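# Lay the towel flat beside the basket, then release

## Task

Get the towel lying flat on the table as a single layer. It must stay at least one finger's width in from the table edge, at least two fingers' width from the basket's rim, and more than a hand's width from either arm's column. The basket must end upright with its entire base resting on the table, no more than three fingers' width from its starting spot, and turned roughly as it was. Finish by opening the grippers and moving the arms away. Nothing counts as done if it stays in place only because the robot is holding it.

## Robot and tools

Robot and frame. There are two arms, left_arm and right_arm. These are only names and do not match the sides of an image. All gripper poses use one shared frame. The origin sits on the table top midway between the arms, +x points out across the table, +z points up, and left_arm stands on the +y side. The state line lists each gripper's end_effector_position in metres and its end_effector_quat_wxyz. The reported hand position can be somewhat wrong, and more so when the arm is stretched far. The fingers point along the gripper's +z axis and open and close along its y axis. The reported point lies between the pads, about 1 cm short of the fingertips.

Joint order and signs. Each arm has 7 numbers, in this fixed order: shoulder, elbow, wrist roll, wrist pitch, waist, wrist yaw, then finger opening. A full row has 14 numbers: left_arm's 7 first, then right_arm's 7. A row is always complete, even when only one arm moves. Shoulder, elbow and wrist pitch count in the opposite direction to the URDF, in commands and in every readout. Converted into your own numbers, the ranges are: shoulder -3.142 to 0, elbow -3.142 to 0, wrist pitch -1.571 to 1.571, waist -2.618 to 3.054, wrist yaw -1.571 to 1.571, wrist roll -2.094 to 2.094. The true stops can sit up to 0.036 rad off these values.

execute_actions(actions). This takes a list of actions, run one after another. Each action is a table of up to 15 rows, and each row lasts one 1/30 s control step. If a table has fewer rows, its last row is repeated until 15 steps have passed, so every action takes 0.5 s. Row values must lie between -1 and 1. The six joint values are offsets, scaled so that 1.0 equals 1.202 rad for the waist, 1.258 for the shoulder, 1.238 for the elbow, 2.073 for wrist pitch, and 2.022 for wrist yaw and wrist roll. Every offset in an action is measured from the angles the joints had when that action began, not from the previous row. For the first action of a call, the base is the latest reported angles. The opening is absolute: +1 is fully open and -1 is shut. If an action would push any joint more than 0.036 rad outside its range, that action is rejected for both arms. If the first action fails this check, or any action is malformed, the whole call is rejected. A joint sent past its real stop halts there, and the result may then print "joint sent to its limit". If that line is missing, the joint may still be unable to go further. Sending an empty list simply returns the current state and images.

move(target, speed, blocking). target is one 14-number row laid out as above. Its offsets are measured from the Joint positions in the latest result that printed them. All joints follow synchronised paths, so the gripper traces a curve. speed is in rad/s, from 0.01 to 2, with a default of 0.5. It applies to whichever joint has the farthest to travel. A path lasts between 0.5 and 10 s and is cut short at 10 s. Moves do not avoid obstacles or the other arm. Faster moves and targets set deeper past a contact both produce harder impacts. With blocking=false, you get a result after 0.5 s while the motion carries on. Until a result shows that the move has finished, use wait or stop before sending anything else. The result adds a move: line. It gives the outcome (done, off_target, moving, held or fault), limits=held or limits=none, and each arm's joint that is farthest from its target. After limits=held, the arm can suddenly move much faster than speed. To keep an arm pressing as it was, send the offsets from its Joint positions to its Joint targets.

wait(seconds) runs the simulation for 0 to 10 s with the last commands held. It returns early if a running move ends. stop() brakes a running move, which needs some room to do so, while the fingers carry on. zoom_image(camera, region) crops the latest image from cam_high, cam_low, cam_left_wrist or cam_right_wrist. region is [x0, y0, x1, y1] in pixels, with (0,0) at the top-left, and can be at most 504 by 504. finished_scene(scene) ends the current scene, given by its number, and cannot be undone. The goal must already be met and must stay met.

Motion details. Friction can leave a joint up to about 0.031 rad short of its target, and very small commands may do nothing. Each joint's target is kept close to its measured angle: 0.202 rad for the waist, 0.258 for the shoulder, 0.238 for the elbow, 0.573 for wrist pitch, and 0.522 for yaw and roll. Targets are also scaled back if they would put the gripper more than 70 mm from where it is now. Large motions therefore take several actions, and you must command whatever remains. The line "joint command not followed" means a clearance check altered some of the joint targets.

Gripping. grip_measured is the measured finger opening, on the same scale as the command. Joint positions gives the real pad gap in metres, with 0.094 meaning fully open. To hold something, command about 0.03 below grip_measured, or less for a gentler grip. Each gripper has its own reading error of about 1 mm. Thin cloth receives less squeeze force. Occasionally something tugs briefly on whatever you are holding.

Other readouts. The Joint velocities, Joint targets and joint torque lines follow the same per-arm order. Torques contain offsets and noise. A MOTOR HOT line warns that a motor has reached 75 °C. At 90 °C that arm stops for 10 s, and at 100 °C the arm goes limp and falls. Carrying loads for long periods heats the motors. FAULT lines report stops. Camera calibration gives K, distortion and T_world_to_cam for each camera, but these can be slightly off.

Avoid knocking anything off the table, which fails the task. Also avoid dropping things, collisions between the arms, slamming, and shoving hard. Open both grippers and pull the arms back before you finish.

Each tool is called after ">>>" as a command line: name --argument value for each argument, lists and objects as JSON in quotes; but a table of rows of numbers goes row by row, as --pt "numbers of a row", without its own name.

## Session

>>> execute_actions --actions '[]'

Scene clock: 0.00 s.
left_arm: end_effector_position=(+0.1969, -0.2186, +0.1849) grip_measured=+1.000 end_effector_quat_wxyz=(-0.372, -0.421, +0.802, -0.205) | right_arm: end_effector_position=(-0.0139, -0.7022, +0.2505) grip_measured=+1.000 end_effector_quat_wxyz=(+0.670, +0.664, -0.173, -0.281)
Joint names: [shoulder, elbow, wrist roll, wrist pitch, waist, wrist yaw]
Joint positions: left_arm=[-2.226 -2.148 -2.057  1.109 -1.001  0.81   0.094] | right_arm=[-1.729 -0.89   1.327 -0.955 -1.208  1.055  0.094]
Joint velocities: left_arm=[ 0.002  0.002  0.022  0.007 -0.007  0.022  0.   ] | right_arm=[ 0.012  0.007  0.007  0.007  0.022 -0.007  0.   ]
Joint torques (N m, as the arm reports them, + toward a larger Joint positions number): no reading
Motor temperatures (°C, as the motors report them): left_arm=[25 25 24 23 23 24] | right_arm=[24 23 26 24 26 23]
Joint targets: left_arm=[-2.226 -2.148 -2.057 1.109 -1.001 0.810] | right_arm=[-1.729 -0.890 1.327 -0.955 -1.208 1.055]

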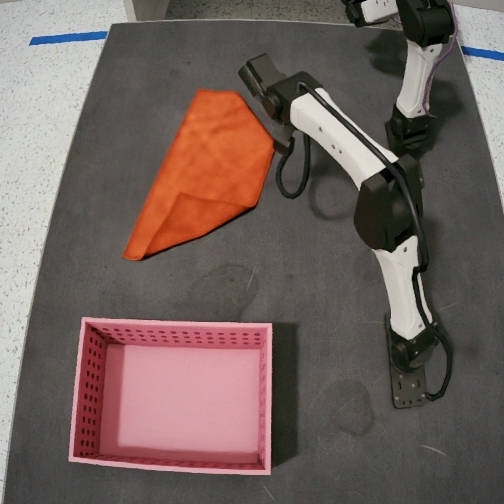

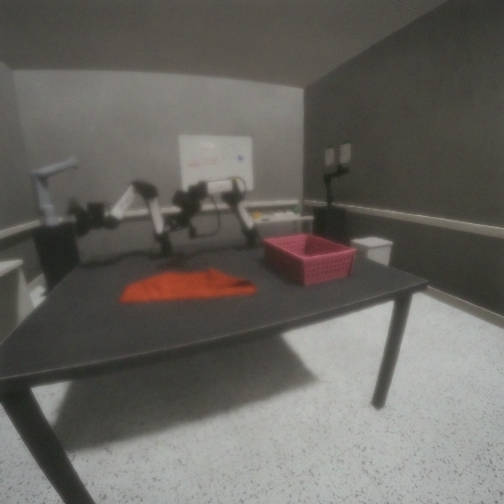

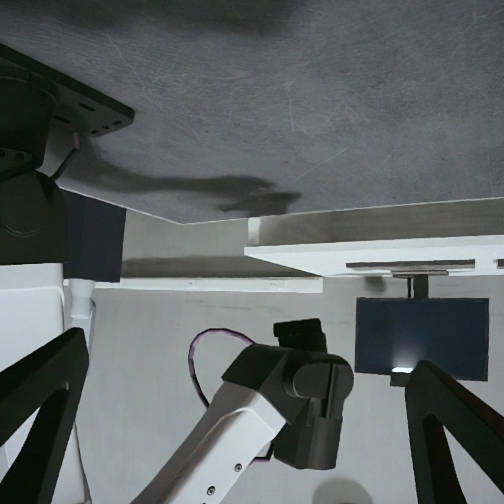

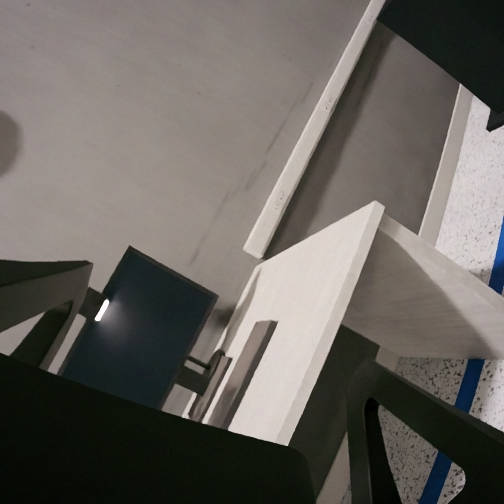

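>>> move --target '[0.816,0.927,1,0.126,0.833,-0.4,1,0.42,-0.089,-0.656,1,1,-0.522,1]' --speed 0.8

Scene clock: 3.77 s.
left_arm: end_effector_position=(+0.1779, +0.2674, +0.1257) grip_measured=+1.000 end_effector_quat_wxyz=(+0.007, -0.055, +0.998, -0.005) | right_arm: end_effector_position=(+0.1905, -0.2458, +0.1202) grip_measured=+1.000 end_effector_quat_wxyz=(+0.111, -0.009, +0.994, -0.003)
Joint names: [shoulder, elbow, wrist roll, wrist pitch, waist, wrist yaw]
Joint positions: left_arm=[-1.218 -1.019 -0.044  1.358 -0.01   0.011  0.094] | right_arm=[-1.219 -0.973  0.008  1.103 -0.016  0.01   0.094]
Joint velocities: left_arm=[-0.012  0.007  0.037  0.066  0.022 -0.037  0.   ] | right_arm=[-0.017  0.012 -0.022  0.007  0.007 -0.051  0.   ]
Joint torques (N m, as the arm reports them, + toward a larger Joint positions number): left_arm=[ 4.85 -4.69  0.   -0.34  0.83 -0.28] | right_arm=[ 4.81 -9.1  -0.17 -0.78  0.62 -0.11]
Motor temperatures (°C, as the motors report them): left_arm=[26 26 24 23 23 24] | right_arm=[25 24 26 25 26 23]
Joint targets: left_arm=[-1.200 -1.000 -0.035 1.370 0.001 0.002] | right_arm=[-1.200 -1.000 0.001 1.118 -0.006 -0.001]
move: off_target (right_arm); limits=none; left_arm: farthest joint: the shoulder, 0.018 radians from its target (1.027 radians at the start); right_arm: farthest joint: the elbow, 0.027 radians from its target (0.110 radians at the start)
camera_calibration (this result's frames):
cam_left_wrist: T_world_to_cam=[[0.233061, -0.972325, -0.0163356, 0.221246], [-0.832298, -0.208129, 0.513772, 0.17699], [-0.502954, -0.106144, -0.857771, 0.325841], [0, 0, 0, 1]] pos_world=[0.259627, 0.286545, 0.192179]
cam_right_wrist: T_world_to_cam=[[0.3869, -0.915251, 0.112357, -0.318676], [-0.91208, -0.361903, 0.192707, 0.0907479], [-0.135713, -0.177037, -0.974802, 0.217828], [0, 0, 0, 1]] pos_world=[0.235627, -0.220263, 0.230657]

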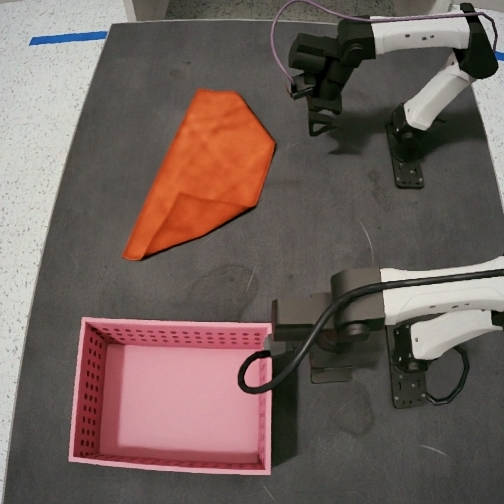

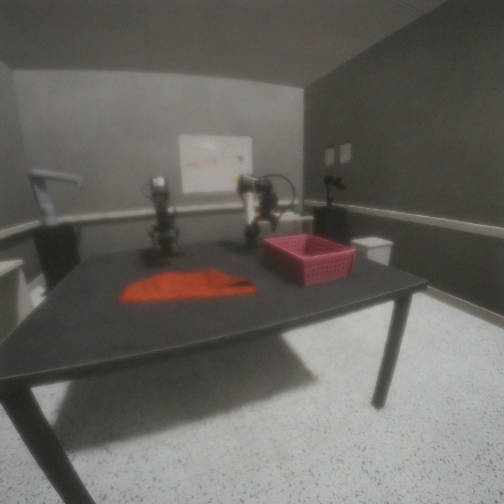

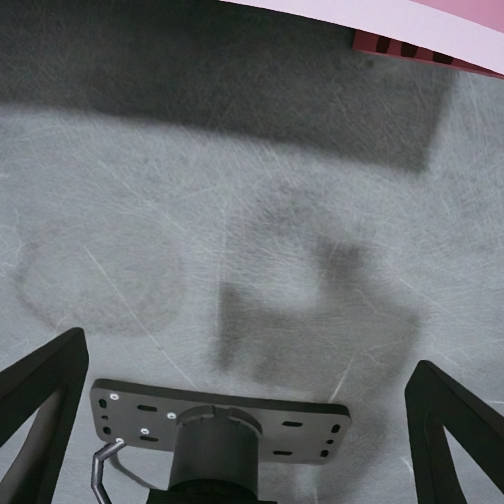

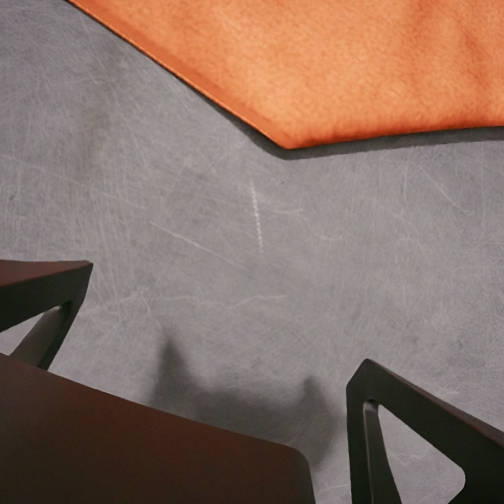

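>>> zoom_image --camera "cam_high" --region '[90, 70, 300, 280]'

>>> zoom_image --camera "cam_low" --region '[110, 250, 270, 320]'

Region (90, 70, 300, 280) of cam_high's 504x504 image, scaled by 2.400, with more detail than that image has.

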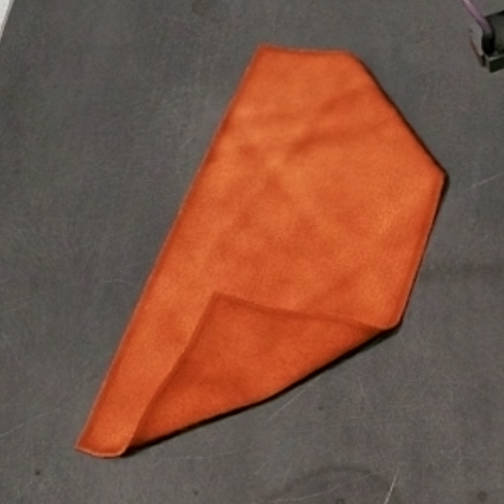

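Region (110, 250, 270, 320) of cam_low's 504x504 image, scaled by 3.150, with more detail than that image has; it fills the top 220 rows of this view, and the rest is white.

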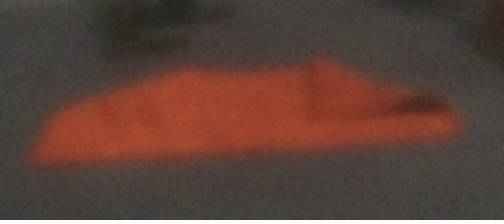

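>>> move --target '[0,-0.3,0.02,0.08,-0.341,0,-0.1,-0.4,-0.5,0,-0.1,-0.295,0,-0.1]' --speed 0.8

>>> move --target '[-1,-0.76,0,-0.37,0,0,-0.1,-0.46,-0.27,0,-0.09,0,0,-0.1]' --speed 0.7

Scene clock: 7.43 s.
left_arm: end_effector_position=(+0.1949, +0.1858, +0.2160) grip_measured=-0.097 end_effector_quat_wxyz=(+0.101, +0.159, +0.982, -0.023) | right_arm: end_effector_position=(+0.3608, -0.3881, +0.1859) grip_measured=-0.098 end_effector_quat_wxyz=(+0.252, +0.161, +0.953, -0.045)
Joint names: [shoulder, elbow, wrist roll, wrist pitch, waist, wrist yaw]
Joint positions: left_arm=[-1.218 -1.365 -0.012  1.51  -0.409  0.01   0.042] | right_arm=[-1.708 -1.566  0.008  0.911 -0.366  0.01   0.042]
Joint velocities: left_arm=[ 0.002 -0.002  0.022 -0.037  0.007  0.037 -0.   ] | right_arm=[-0.012  0.022 -0.051  0.007 -0.002 -0.037 -0.   ]
Joint torques (N m, as the arm reports them, + toward a larger Joint positions number): left_arm=[ 3.04 -7.4   0.   -0.74 -0.72 -0.13] | right_arm=[ 7.14 -9.53 -0.12 -1.72 -0.47 -0.01]
Motor temperatures (°C, as the motors report them): left_arm=[26 26 24 23 23 24] | right_arm=[25 25 26 25 26 23]
Joint targets: left_arm=[-1.218 -1.390 -0.004 1.524 -0.420 0.011] | right_arm=[-1.722 -1.592 0.008 0.895 -0.370 0.010]
move: off_target (left_arm, right_arm); limits=none; left_arm: farthest joint: the elbow, 0.025 radians from its target (0.372 radians at the start); right_arm: farthest joint: the elbow, 0.026 radians from its target (0.619 radians at the start)
camera_calibration (this result's frames):
cam_left_wrist: T_world_to_cam=[[-0.193832, -0.980987, 0.00965782, 0.218544], [-0.922096, 0.185539, 0.339579, 0.109694], [-0.334914, 0.0569156, -0.940528, 0.358005], [0, 0, 0, 1]] pos_world=[0.26341, 0.17366, 0.297354]
cam_right_wrist: T_world_to_cam=[[0.00464834, -0.977159, 0.212459, -0.42688], [-0.996314, -0.0227246, -0.0827186, 0.395231], [0.0856573, -0.211292, -0.973662, 0.186439], [0, 0, 0, 1]] pos_world=[0.379788, -0.368755, 0.304916]

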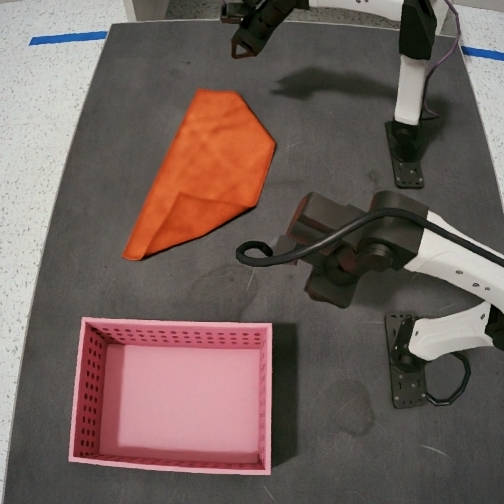

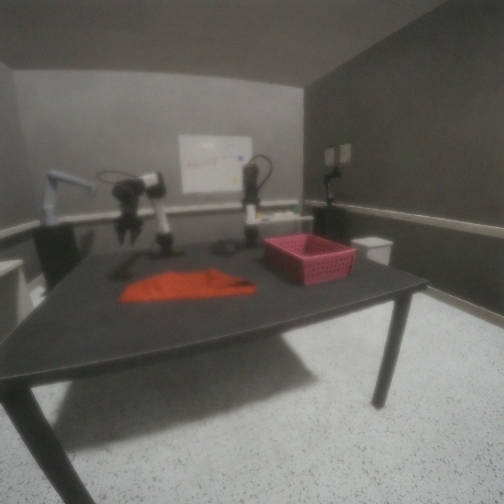

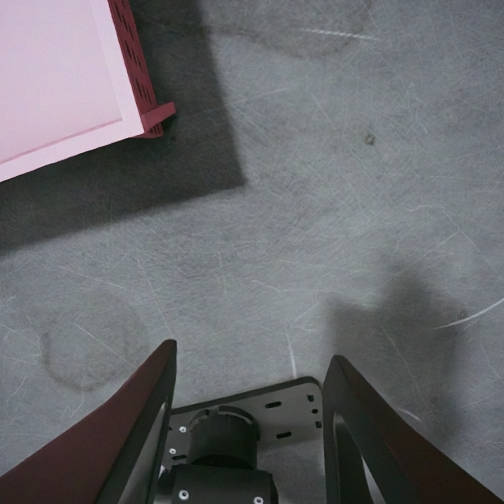

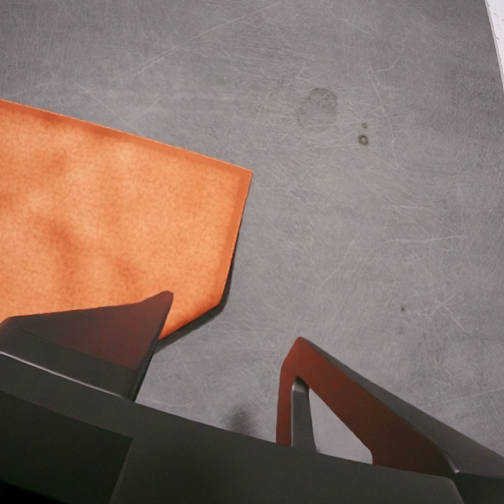

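Scene clock: 10.00 s.
left_arm: end_effector_position=(+0.5796, +0.0527, +0.0819) grip_measured=-0.097 end_effector_quat_wxyz=(+0.291, +0.154, +0.943, -0.056) | right_arm: end_effector_position=(+0.4669, -0.4236, +0.0484) grip_measured=-0.098 end_effector_quat_wxyz=(+0.206, +0.162, +0.964, -0.038)
Joint names: [shoulder, elbow, wrist roll, wrist pitch, waist, wrist yaw]
Joint positions: left_arm=[-2.483 -2.28  -0.012  0.766 -0.409  0.01   0.042] | right_arm=[-2.276 -1.869  0.008  0.742 -0.366  0.01   0.042]
Joint velocities: left_arm=[ 0.002 -0.002  0.007  0.022  0.002  0.022 -0.001] | right_arm=[-0.012 -0.002  0.007  0.007 -0.002 -0.007  0.001]
Joint torques (N m, as the arm reports them, + toward a larger Joint positions number): left_arm=[16.22 -8.64 -0.09 -1.82  0.05 -0.14] | right_arm=[12.03 -9.69 -0.13 -1.54 -0.17 -0.02]
Motor temperatures (°C, as the motors report them): left_arm=[27 27 24 23 23 24] | right_arm=[26 25 26 26 26 23]
Joint targets: left_arm=[-2.475 -2.306 -0.012 0.743 -0.409 0.010] | right_arm=[-2.286 -1.900 0.008 0.725 -0.366 0.010]
move: off_target (left_arm, right_arm); limits=none; left_arm: farthest joint: the elbow, 0.026 radians from its target (0.941 radians at the start); right_arm: farthest joint: the elbow, 0.031 radians from its target (0.335 radians at the start)
camera_calibration (this result's frames):
cam_left_wrist: T_world_to_cam=[[-0.207288, -0.976334, 0.0616685, 0.167207], [-0.9778, 0.2048, -0.0443231, 0.59737], [0.0306445, -0.0694871, -0.997112, 0.167703], [0, 0, 0, 1]] pos_world=[0.613629, 0.0525621, 0.183384]
cam_right_wrist: T_world_to_cam=[[0.0224759, -0.98313, 0.181521, -0.442222], [-0.999743, -0.021576, 0.00693112, 0.486457], [-0.00289769, -0.181631, -0.983363, 0.0903325], [0, 0, 0, 1]] pos_world=[0.496533, -0.407858, 0.165731]

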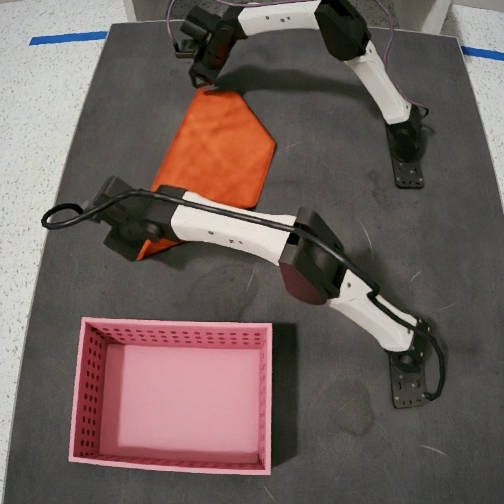

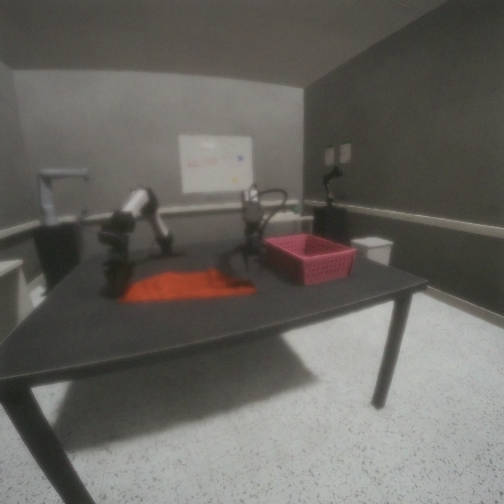

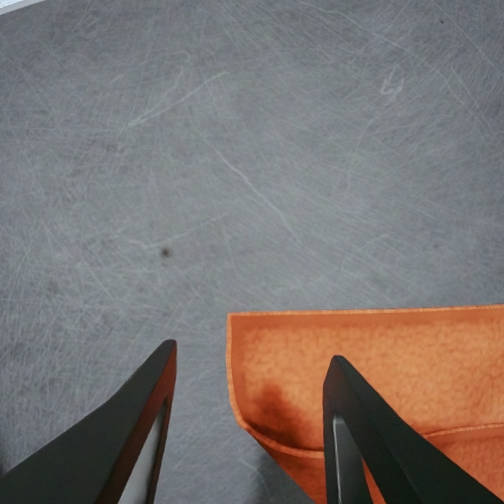

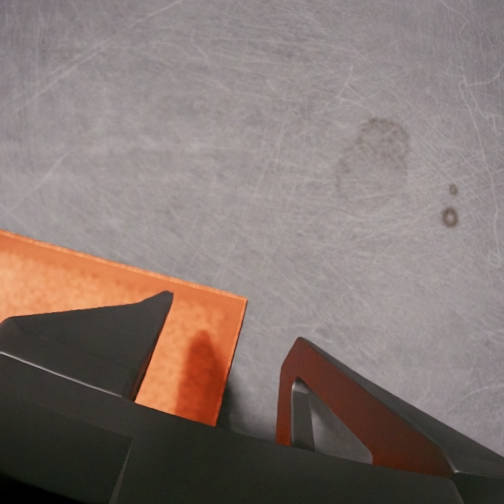

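>>> move --target '[-0.088,-0.02,0,0,0,0,-0.1,-0.06,-0.02,0,0.01,0,0,-0.1]' --speed 0.15

Scene clock: 11.27 s.
left_arm: end_effector_position=(+0.5731, +0.0550, +0.0172) grip_measured=-0.097 end_effector_quat_wxyz=(+0.240, +0.156, +0.957, -0.047) | right_arm: end_effector_position=(+0.4606, -0.4215, +0.0162) grip_measured=-0.098 end_effector_quat_wxyz=(+0.173, +0.163, +0.971, -0.032)
Joint names: [shoulder, elbow, wrist roll, wrist pitch, waist, wrist yaw]
Joint positions: left_arm=[-2.591 -2.28  -0.012  0.766 -0.409  0.01   0.042] | right_arm=[-2.337 -1.869  0.008  0.75  -0.366  0.01   0.042]
Joint velocities: left_arm=[ 0.002  0.002 -0.066  0.037 -0.007  0.037 -0.002] | right_arm=[-0.007 -0.007  0.022  0.007 -0.007  0.022 -0.001]
Joint torques (N m, as the arm reports them, + toward a larger Joint positions number): left_arm=[15.91 -8.41 -0.09 -1.4   0.05 -0.14] | right_arm=[11.95 -9.08 -0.13 -1.1  -0.16 -0.02]
Motor temperatures (°C, as the motors report them): left_arm=[28 27 24 24 23 24] | right_arm=[27 25 26 26 26 23]
Joint targets: left_arm=[-2.593 -2.304 -0.012 0.766 -0.409 0.010] | right_arm=[-2.351 -1.894 0.008 0.763 -0.366 0.010]
move: off_target (left_arm, right_arm); limits=none; left_arm: farthest joint: the elbow, 0.025 radians from its target (0.025 radians at the start); right_arm: farthest joint: the elbow, 0.025 radians from its target (0.025 radians at the start)
camera_calibration (this result's frames):
cam_left_wrist: T_world_to_cam=[[-0.201669, -0.978277, 0.0479907, 0.169173], [-0.976838, 0.204467, 0.0630954, 0.585248], [-0.0715373, -0.0341548, -0.996853, 0.160157], [0, 0, 0, 1]] pos_world=[0.617267, 0.0513041, 0.114608]
cam_right_wrist: T_world_to_cam=[[0.0334829, -0.986817, 0.158339, -0.440412], [-0.997215, -0.0224228, 0.0711291, 0.477901], [-0.066641, -0.16028, -0.984819, 0.0973667], [0, 0, 0, 1]] pos_world=[0.497805, -0.408285, 0.131631]

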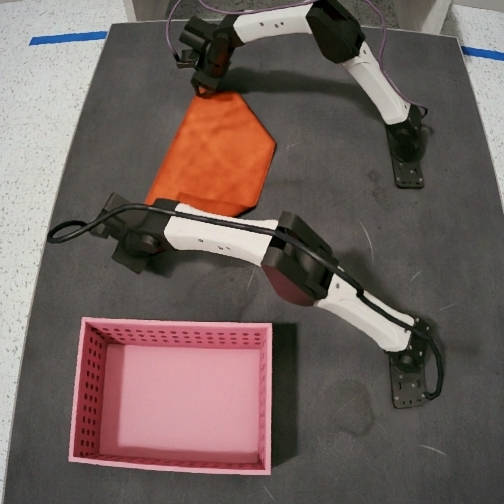

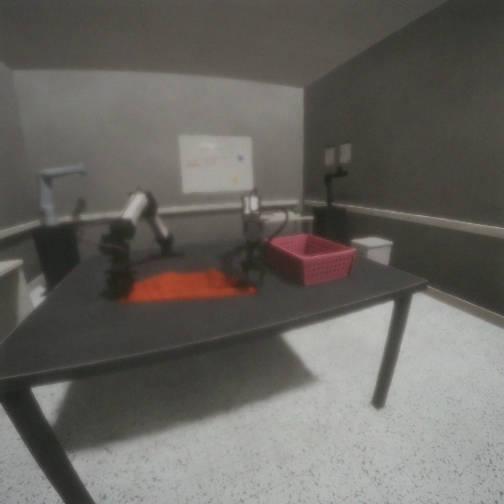

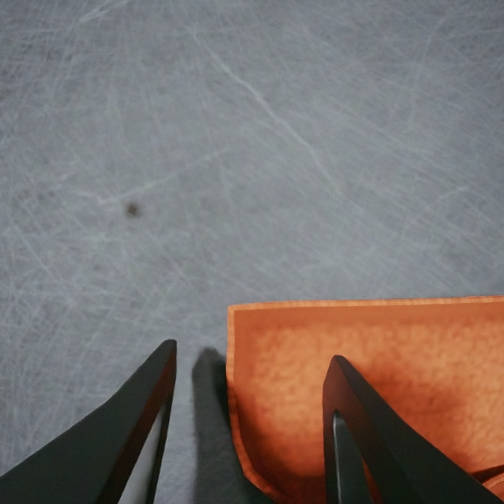

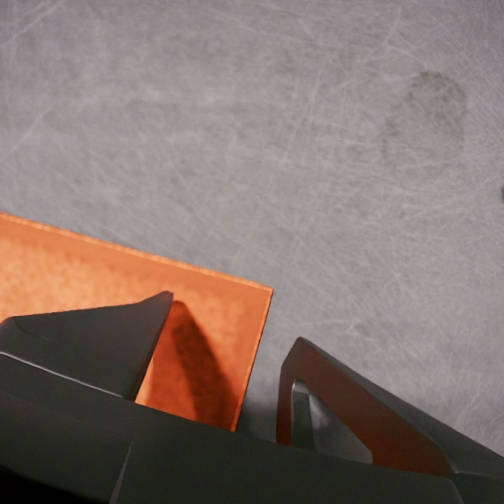

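>>> move --target '[-0.03,-0.02,0,0,-0.018,0,-0.1,-0.03,-0.02,0,0.006,0,0,-0.1]' --speed 0.05

Scene clock: 12.37 s.
left_arm: end_effector_position=(+0.5698, +0.0512, +0.0056) grip_measured=-0.097 end_effector_quat_wxyz=(+0.231, +0.160, +0.959, -0.046) | right_arm: end_effector_position=(+0.4601, -0.4214, +0.0101) grip_measured=-0.098 end_effector_quat_wxyz=(+0.168, +0.163, +0.972, -0.032)
Joint names: [shoulder, elbow, wrist roll, wrist pitch, waist, wrist yaw]
Joint positions: left_arm=[-2.611 -2.28  -0.012  0.765 -0.417  0.01   0.042] | right_arm=[-2.35  -1.871  0.008  0.749 -0.366  0.01   0.042]
Joint velocities: left_arm=[ 0.007  0.017  0.051  0.051 -0.012  0.022  0.   ] | right_arm=[ 0.002  0.002  0.081  0.066 -0.007  0.022  0.   ]
Joint torques (N m, as the arm reports them, + toward a larger Joint positions number): left_arm=[14.57 -8.42 -0.09 -1.35 -0.92 -0.14] | right_arm=[11.2  -8.75 -0.13 -1.06 -0.14 -0.01]
Motor temperatures (°C, as the motors report them): left_arm=[29 27 24 24 23 24] | right_arm=[27 26 26 26 26 23]
Joint targets: left_arm=[-2.629 -2.304 -0.012 0.766 -0.431 0.010] | right_arm=[-2.375 -1.894 0.008 0.762 -0.366 0.010]
move: off_target (left_arm, right_arm); limits=none; left_arm: farthest joint: the elbow, 0.025 radians from its target (0.025 radians at the start); right_arm: farthest joint: the shoulder, 0.025 radians from its target (0.038 radians at the start)
camera_calibration (this result's frames):
cam_left_wrist: T_world_to_cam=[[-0.208302, -0.977002, 0.0455693, 0.169072], [-0.973975, 0.211462, 0.0815891, 0.581511], [-0.0893489, -0.0273881, -0.995624, 0.15801], [0, 0, 0, 1]] pos_world=[0.615713, 0.046544, 0.102169]
cam_right_wrist: T_world_to_cam=[[0.035012, -0.987329, 0.154776, -0.440166], [-0.996473, -0.0226712, 0.0807911, 0.477317], [-0.0762585, -0.157059, -0.984641, 0.0971933], [0, 0, 0, 1]] pos_world=[0.498456, -0.408503, 0.125265]

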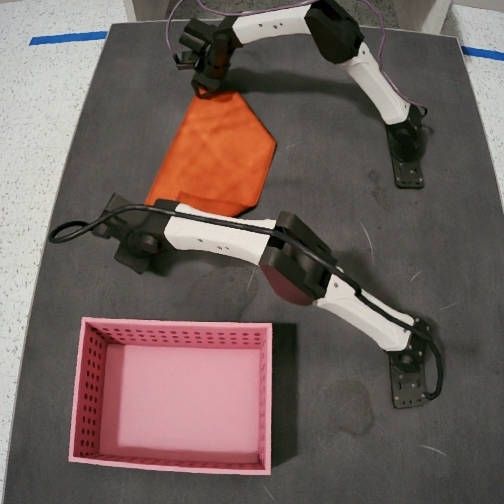

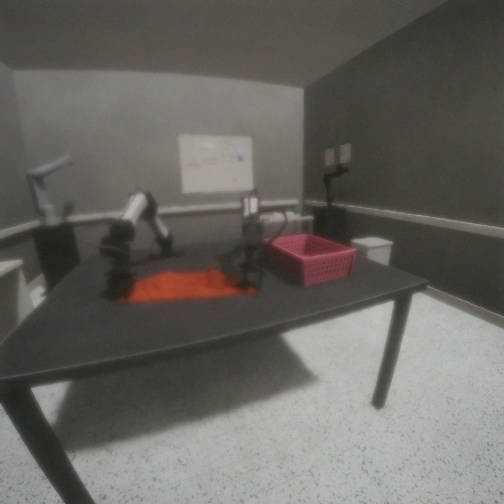

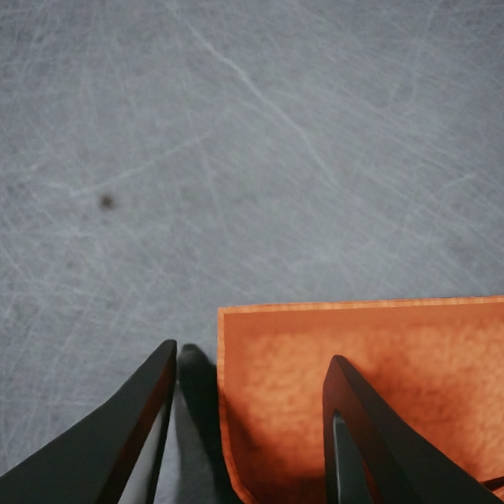

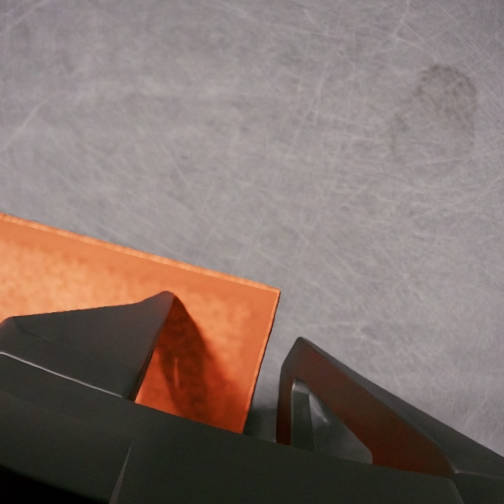

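Left needs a bit more; then close.

>>> execute_actions --actions '[[[-0.03,0,0,0,0,0,-0.1,-0.025,0,0,0.006,0,0,-0.1]],[[-0.03,0,0,0,0,0,-0.1,-0.025,0,0,0.006,0,0,-0.1]],[[-0.025,0,0,0,0,0,-0.6,-0.025,0,0,0.006,0,0,-0.6]],[[-0.025,0,0,0,0,0,-1,-0.025,0,0,0.006,0,0,-1]],[[-0.025,0,0,0,0,0,-1,-0.025,0,0,0.006,0,0,-1]]]'

>>> move --target '[0.1,-0.02,0,0,0,0,-1,0.11,-0.02,0,0,0,0,-1]' --speed 0.15

Scene clock: 15.00 s.
left_arm: end_effector_position=(+0.5726, +0.0498, +0.0047) grip_measured=-0.980 end_effector_quat_wxyz=(+0.236, +0.160, +0.957, -0.048) | right_arm: end_effector_position=(+0.4601, -0.4215, +0.0101) grip_measured=-0.993 end_effector_quat_wxyz=(+0.168, +0.163, +0.972, -0.032)
Joint names: [shoulder, elbow, wrist roll, wrist pitch, waist, wrist yaw]
Joint positions: left_arm=[-2.615 -2.28  -0.012  0.748 -0.417  0.013  0.001] | right_arm=[-2.35  -1.871  0.008  0.749 -0.366  0.011  0.   ]
Joint velocities: left_arm=[-0.007  0.012  0.037  0.051 -0.012  0.007 -0.   ] | right_arm=[ 0.002 -0.007 -0.051 -0.007  0.007 -0.037  0.001]
Joint torques (N m, as the arm reports them, + toward a larger Joint positions number): left_arm=[13.47 -6.67 -0.09 -1.38  0.06 -0.14] | right_arm=[10.7  -7.16 -0.13 -1.09 -0.11 -0.02]
Motor temperatures (°C, as the motors report them): left_arm=[30 27 24 24 23 24] | right_arm=[28 26 26 26 26 23]
Joint targets: left_arm=[-2.647 -2.280 -0.012 0.748 -0.417 0.013] | right_arm=[-2.382 -1.871 0.008 0.761 -0.366 0.011]
camera_calibration (this result's frames):
cam_left_wrist: T_world_to_cam=[[-0.209832, -0.976503, 0.0491066, 0.169155], [-0.974544, 0.212939, 0.0701455, 0.58488], [-0.078954, -0.0331378, -0.996327, 0.151717], [0, 0, 0, 1]] pos_world=[0.617464, 0.0456649, 0.101826]
cam_right_wrist: T_world_to_cam=[[0.034794, -0.987232, 0.15544, -0.440153], [-0.996461, -0.0223604, 0.0810339, 0.477395], [-0.0765235, -0.15771, -0.984516, 0.0970181], [0, 0, 0, 1]] pos_world=[0.498444, -0.408558, 0.125248]

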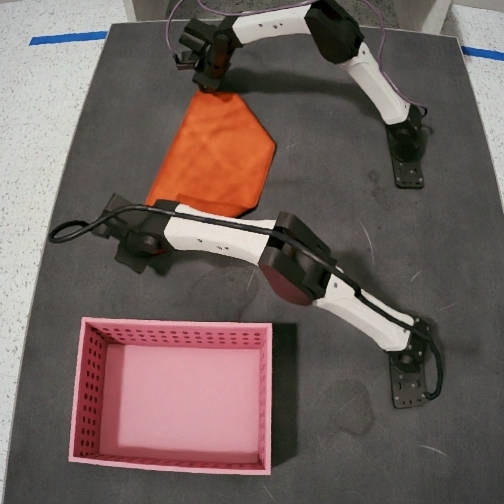

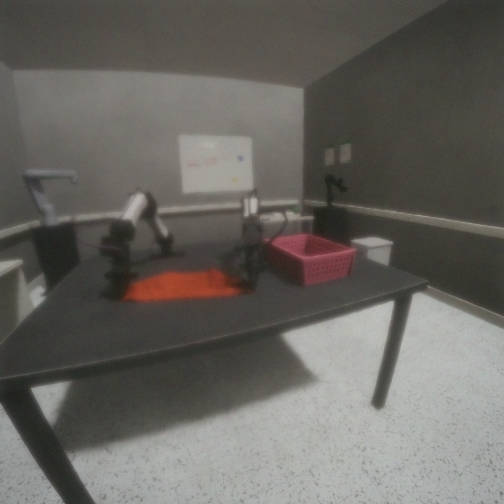

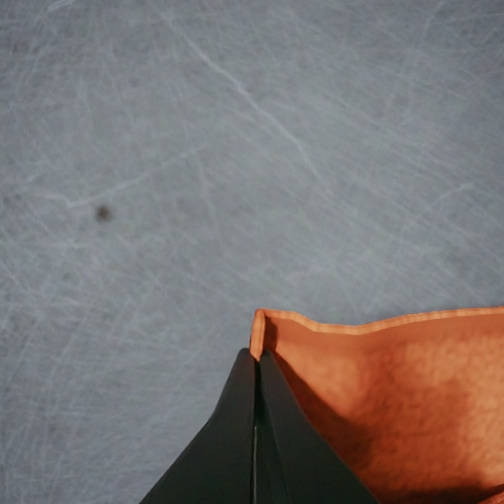

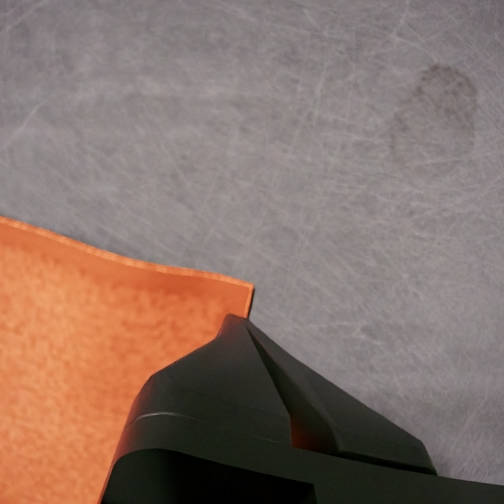

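Scene clock: 16.30 s.
left_arm: end_effector_position=(+0.5802, +0.0471, +0.0676) grip_measured=-0.980 end_effector_quat_wxyz=(+0.286, +0.158, +0.943, -0.057) | right_arm: end_effector_position=(+0.4684, -0.4243, +0.0734) grip_measured=-0.993 end_effector_quat_wxyz=(+0.227, +0.162, +0.960, -0.041)
Joint names: [shoulder, elbow, wrist roll, wrist pitch, waist, wrist yaw]
Joint positions: left_arm=[-2.51  -2.28  -0.012  0.748 -0.417  0.013  0.001] | right_arm=[-2.228 -1.871  0.008  0.749 -0.366  0.011  0.   ]
Joint velocities: left_arm=[ 0.017 -0.007  0.066 -0.022  0.002  0.051 -0.001] | right_arm=[ 0.027  0.002 -0.007 -0.081 -0.012 -0.066 -0.   ]
Joint torques (N m, as the arm reports them, + toward a larger Joint positions number): left_arm=[17.62 -8.5  -0.09 -1.55  0.05 -0.14] | right_arm=[13.89 -9.13 -0.13 -1.45 -0.16 -0.01]
Motor temperatures (°C, as the motors report them): left_arm=[31 28 24 24 23 24] | right_arm=[29 26 26 26 26 23]
Joint targets: left_arm=[-2.489 -2.304 -0.012 0.748 -0.417 0.013] | right_arm=[-2.212 -1.896 0.008 0.749 -0.366 0.011]
move: off_target (left_arm, right_arm); limits=none; left_arm: farthest joint: the elbow, 0.025 radians from its target (0.025 radians at the start); right_arm: farthest joint: the elbow, 0.024 radians from its target (0.024 radians at the start)
camera_calibration (this result's frames):
cam_left_wrist: T_world_to_cam=[[-0.215344, -0.97455, 0.0622782, 0.167243], [-0.976339, 0.213575, -0.0338752, 0.59655], [0.019712, -0.0680995, -0.997484, 0.159318], [0, 0, 0, 1]] pos_world=[0.61531, 0.0464283, 0.16871]
cam_right_wrist: T_world_to_cam=[[0.0144008, -0.980402, 0.196482, -0.44359], [-0.9992, -0.0214428, -0.0337601, 0.490588], [0.0373116, -0.195839, -0.979926, 0.0896813], [0, 0, 0, 1]] pos_world=[0.493237, -0.406814, 0.191601]

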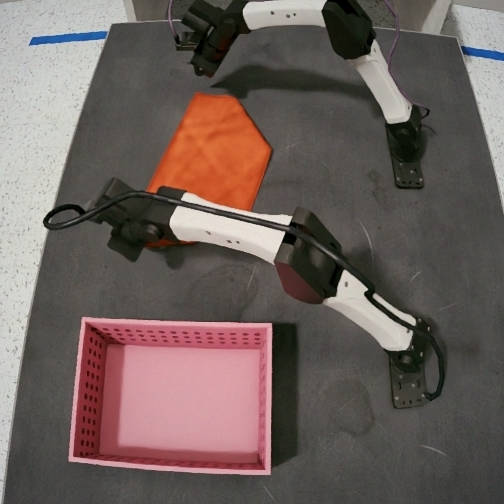

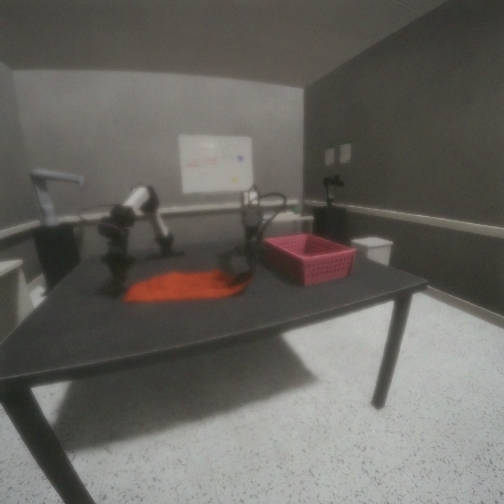

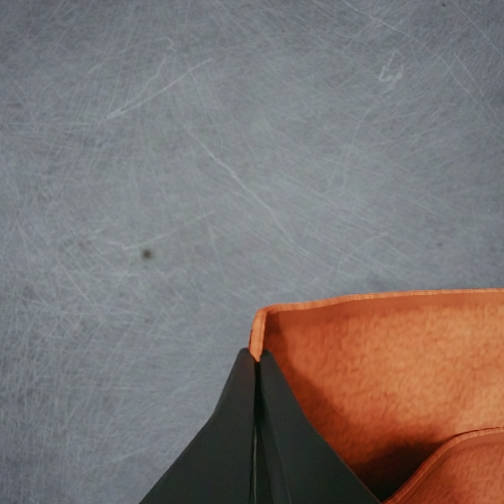

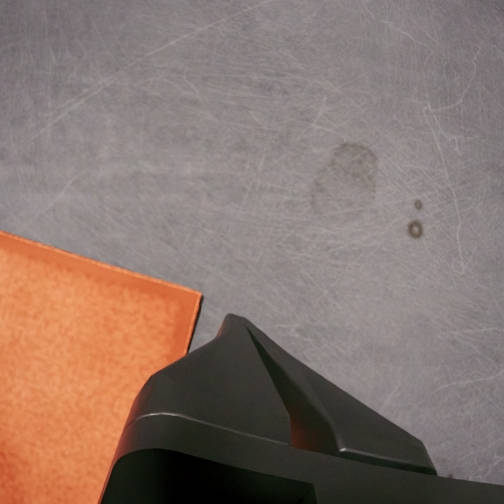

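>>> move --target '[-0.04,-0.02,0,0,-0.05,0,-1,-0.07,-0.02,0,0,0.04,0,-0.1]' --speed 0.1

>>> move --target '[0,-0.02,0,0,0,0,-1,-0.075,0,0,0.006,0,0,-0.1]' --speed 0.08

Scene clock: 17.70 s.
left_arm: end_effector_position=(+0.5663, +0.0182, +0.0414) grip_measured=-0.980 end_effector_quat_wxyz=(+0.264, +0.183, +0.945, -0.060) | right_arm: end_effector_position=(+0.4705, -0.4031, +0.0349) grip_measured=-0.102 end_effector_quat_wxyz=(+0.192, +0.144, +0.970, -0.032)
Joint names: [shoulder, elbow, wrist roll, wrist pitch, waist, wrist yaw]
Joint positions: left_arm=[-2.554 -2.28  -0.012  0.748 -0.468  0.013  0.001] | right_arm=[-2.302 -1.871  0.008  0.749 -0.327  0.011  0.042]
Joint velocities: left_arm=[ 0.012  0.012 -0.007 -0.081 -0.007  0.022 -0.   ] | right_arm=[-0.022  0.022  0.051 -0.007 -0.012  0.037  0.   ]
Joint torques (N m, as the arm reports them, + toward a larger Joint positions number): left_arm=[15.34 -8.43 -0.09 -1.49 -0.56 -0.14] | right_arm=[11.94 -9.19 -0.13 -1.31  0.6   0.  ]
Motor temperatures (°C, as the motors report them): left_arm=[32 28 24 24 23 24] | right_arm=[30 26 26 26 26 23]
Joint targets: left_arm=[-2.561 -2.304 -0.012 0.748 -0.477 0.013] | right_arm=[-2.316 -1.896 0.008 0.749 -0.318 0.011]
move: off_target (left_arm, right_arm); limits=none; left_arm: farthest joint: the elbow, 0.025 radians from its target (0.025 radians at the start); right_arm: farthest joint: the elbow, 0.024 radians from its target (0.024 radians at the start)
camera_calibration (this result's frames):
cam_left_wrist: T_world_to_cam=[[-0.26283, -0.963163, 0.0568929, 0.164598], [-0.964545, 0.263755, 0.00926639, 0.578833], [-0.0239308, -0.0524403, -0.998337, 0.156003], [0, 0, 0, 1]] pos_world=[0.605305, 0.014046, 0.141015]
cam_right_wrist: T_world_to_cam=[[0.0652438, -0.98295, 0.171911, -0.439421], [-0.997557, -0.0599376, 0.0358831, 0.473119], [-0.0249673, -0.173833, -0.984459, 0.0943523], [0, 0, 0, 1]] pos_world=[0.502988, -0.387169, 0.15145]

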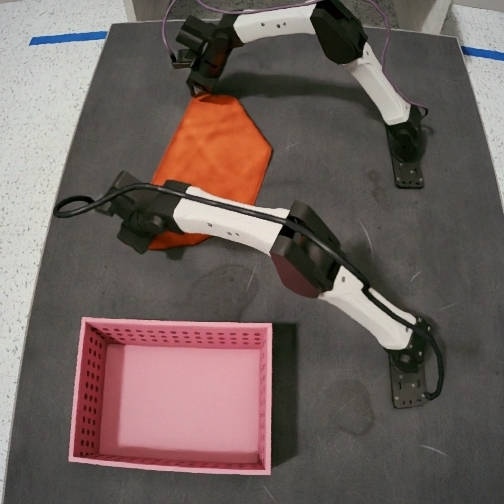

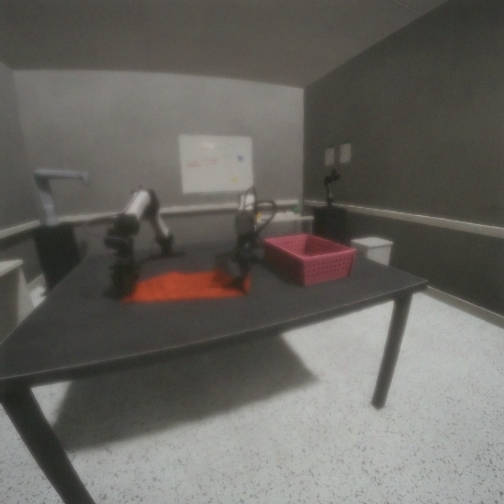

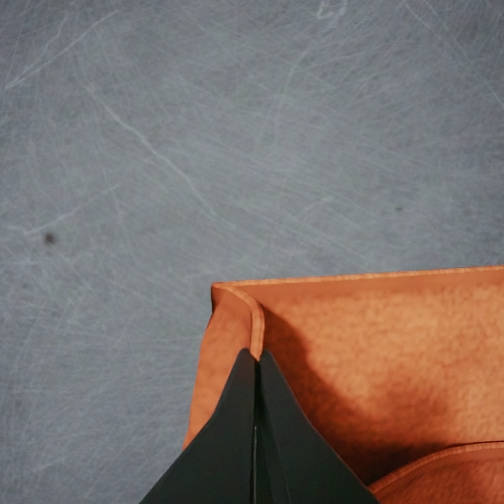

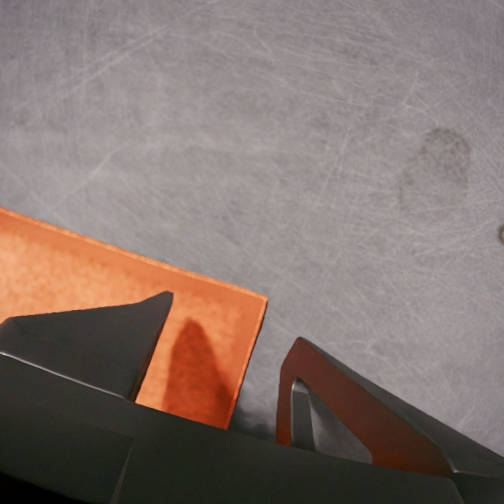

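Scene clock: 19.10 s.
left_arm: end_effector_position=(+0.5663, +0.0182, +0.0414) grip_measured=-0.980 end_effector_quat_wxyz=(+0.264, +0.183, +0.945, -0.060) | right_arm: end_effector_position=(+0.4664, -0.4019, +0.0087) grip_measured=-0.102 end_effector_quat_wxyz=(+0.168, +0.145, +0.975, -0.029)
Joint names: [shoulder, elbow, wrist roll, wrist pitch, waist, wrist yaw]
Joint positions: left_arm=[-2.554 -2.28  -0.012  0.748 -0.468  0.013  0.001] | right_arm=[-2.353 -1.871  0.008  0.747 -0.327  0.011  0.042]
Joint velocities: left_arm=[ 0.002  0.007 -0.022 -0.037  0.007  0.022 -0.   ] | right_arm=[ 0.007 -0.012 -0.022  0.037 -0.022  0.007 -0.   ]
Joint torques (N m, as the arm reports them, + toward a larger Joint positions number): left_arm=[15.99 -8.45 -0.09 -1.48  0.06 -0.14] | right_arm=[ 9.83 -7.16 -0.13 -1.07 -0.12 -0.02]
Motor temperatures (°C, as the motors report them): left_arm=[33 28 24 24 23 24] | right_arm=[30 27 26 26 26 23]
Joint targets: left_arm=[-2.554 -2.304 -0.012 0.748 -0.468 0.013] | right_arm=[-2.397 -1.871 0.008 0.761 -0.327 0.011]
move: off_target (left_arm, right_arm); limits=none; left_arm: farthest joint: the elbow, 0.025 radians from its target (0.025 radians at the start); right_arm: farthest joint: the shoulder, 0.043 radians from its target (0.094 radians at the start)
camera_calibration (this result's frames):
cam_left_wrist: T_world_to_cam=[[-0.26283, -0.963163, 0.0568929, 0.164598], [-0.964545, 0.263755, 0.00926639, 0.578833], [-0.0239308, -0.0524403, -0.998337, 0.156003], [0, 0, 0, 1]] pos_world=[0.605305, 0.014046, 0.141015]
cam_right_wrist: T_world_to_cam=[[0.0730231, -0.985226, 0.154912, -0.437838], [-0.99474, -0.060762, 0.0824647, 0.46793], [-0.0718336, -0.160118, -0.984481, 0.0960097], [0, 0, 0, 1]] pos_world=[0.504338, -0.387564, 0.123758]

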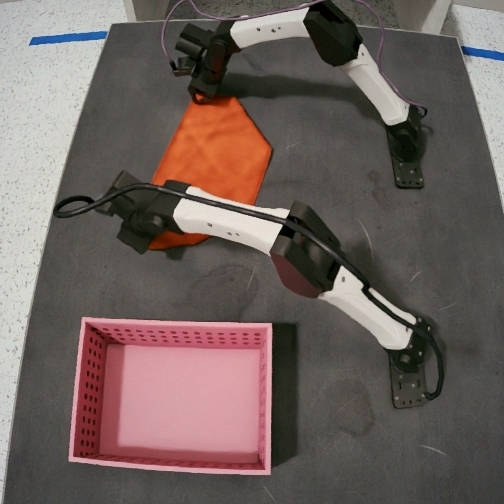

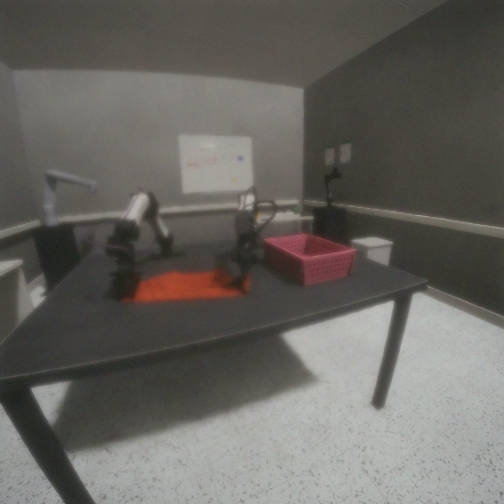

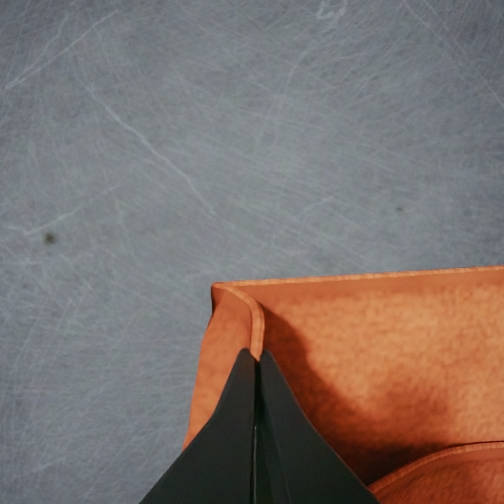

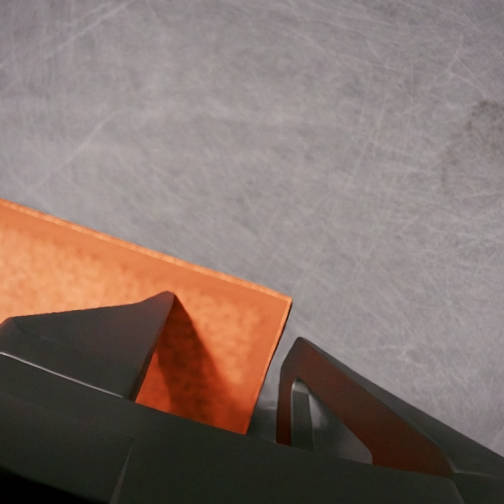

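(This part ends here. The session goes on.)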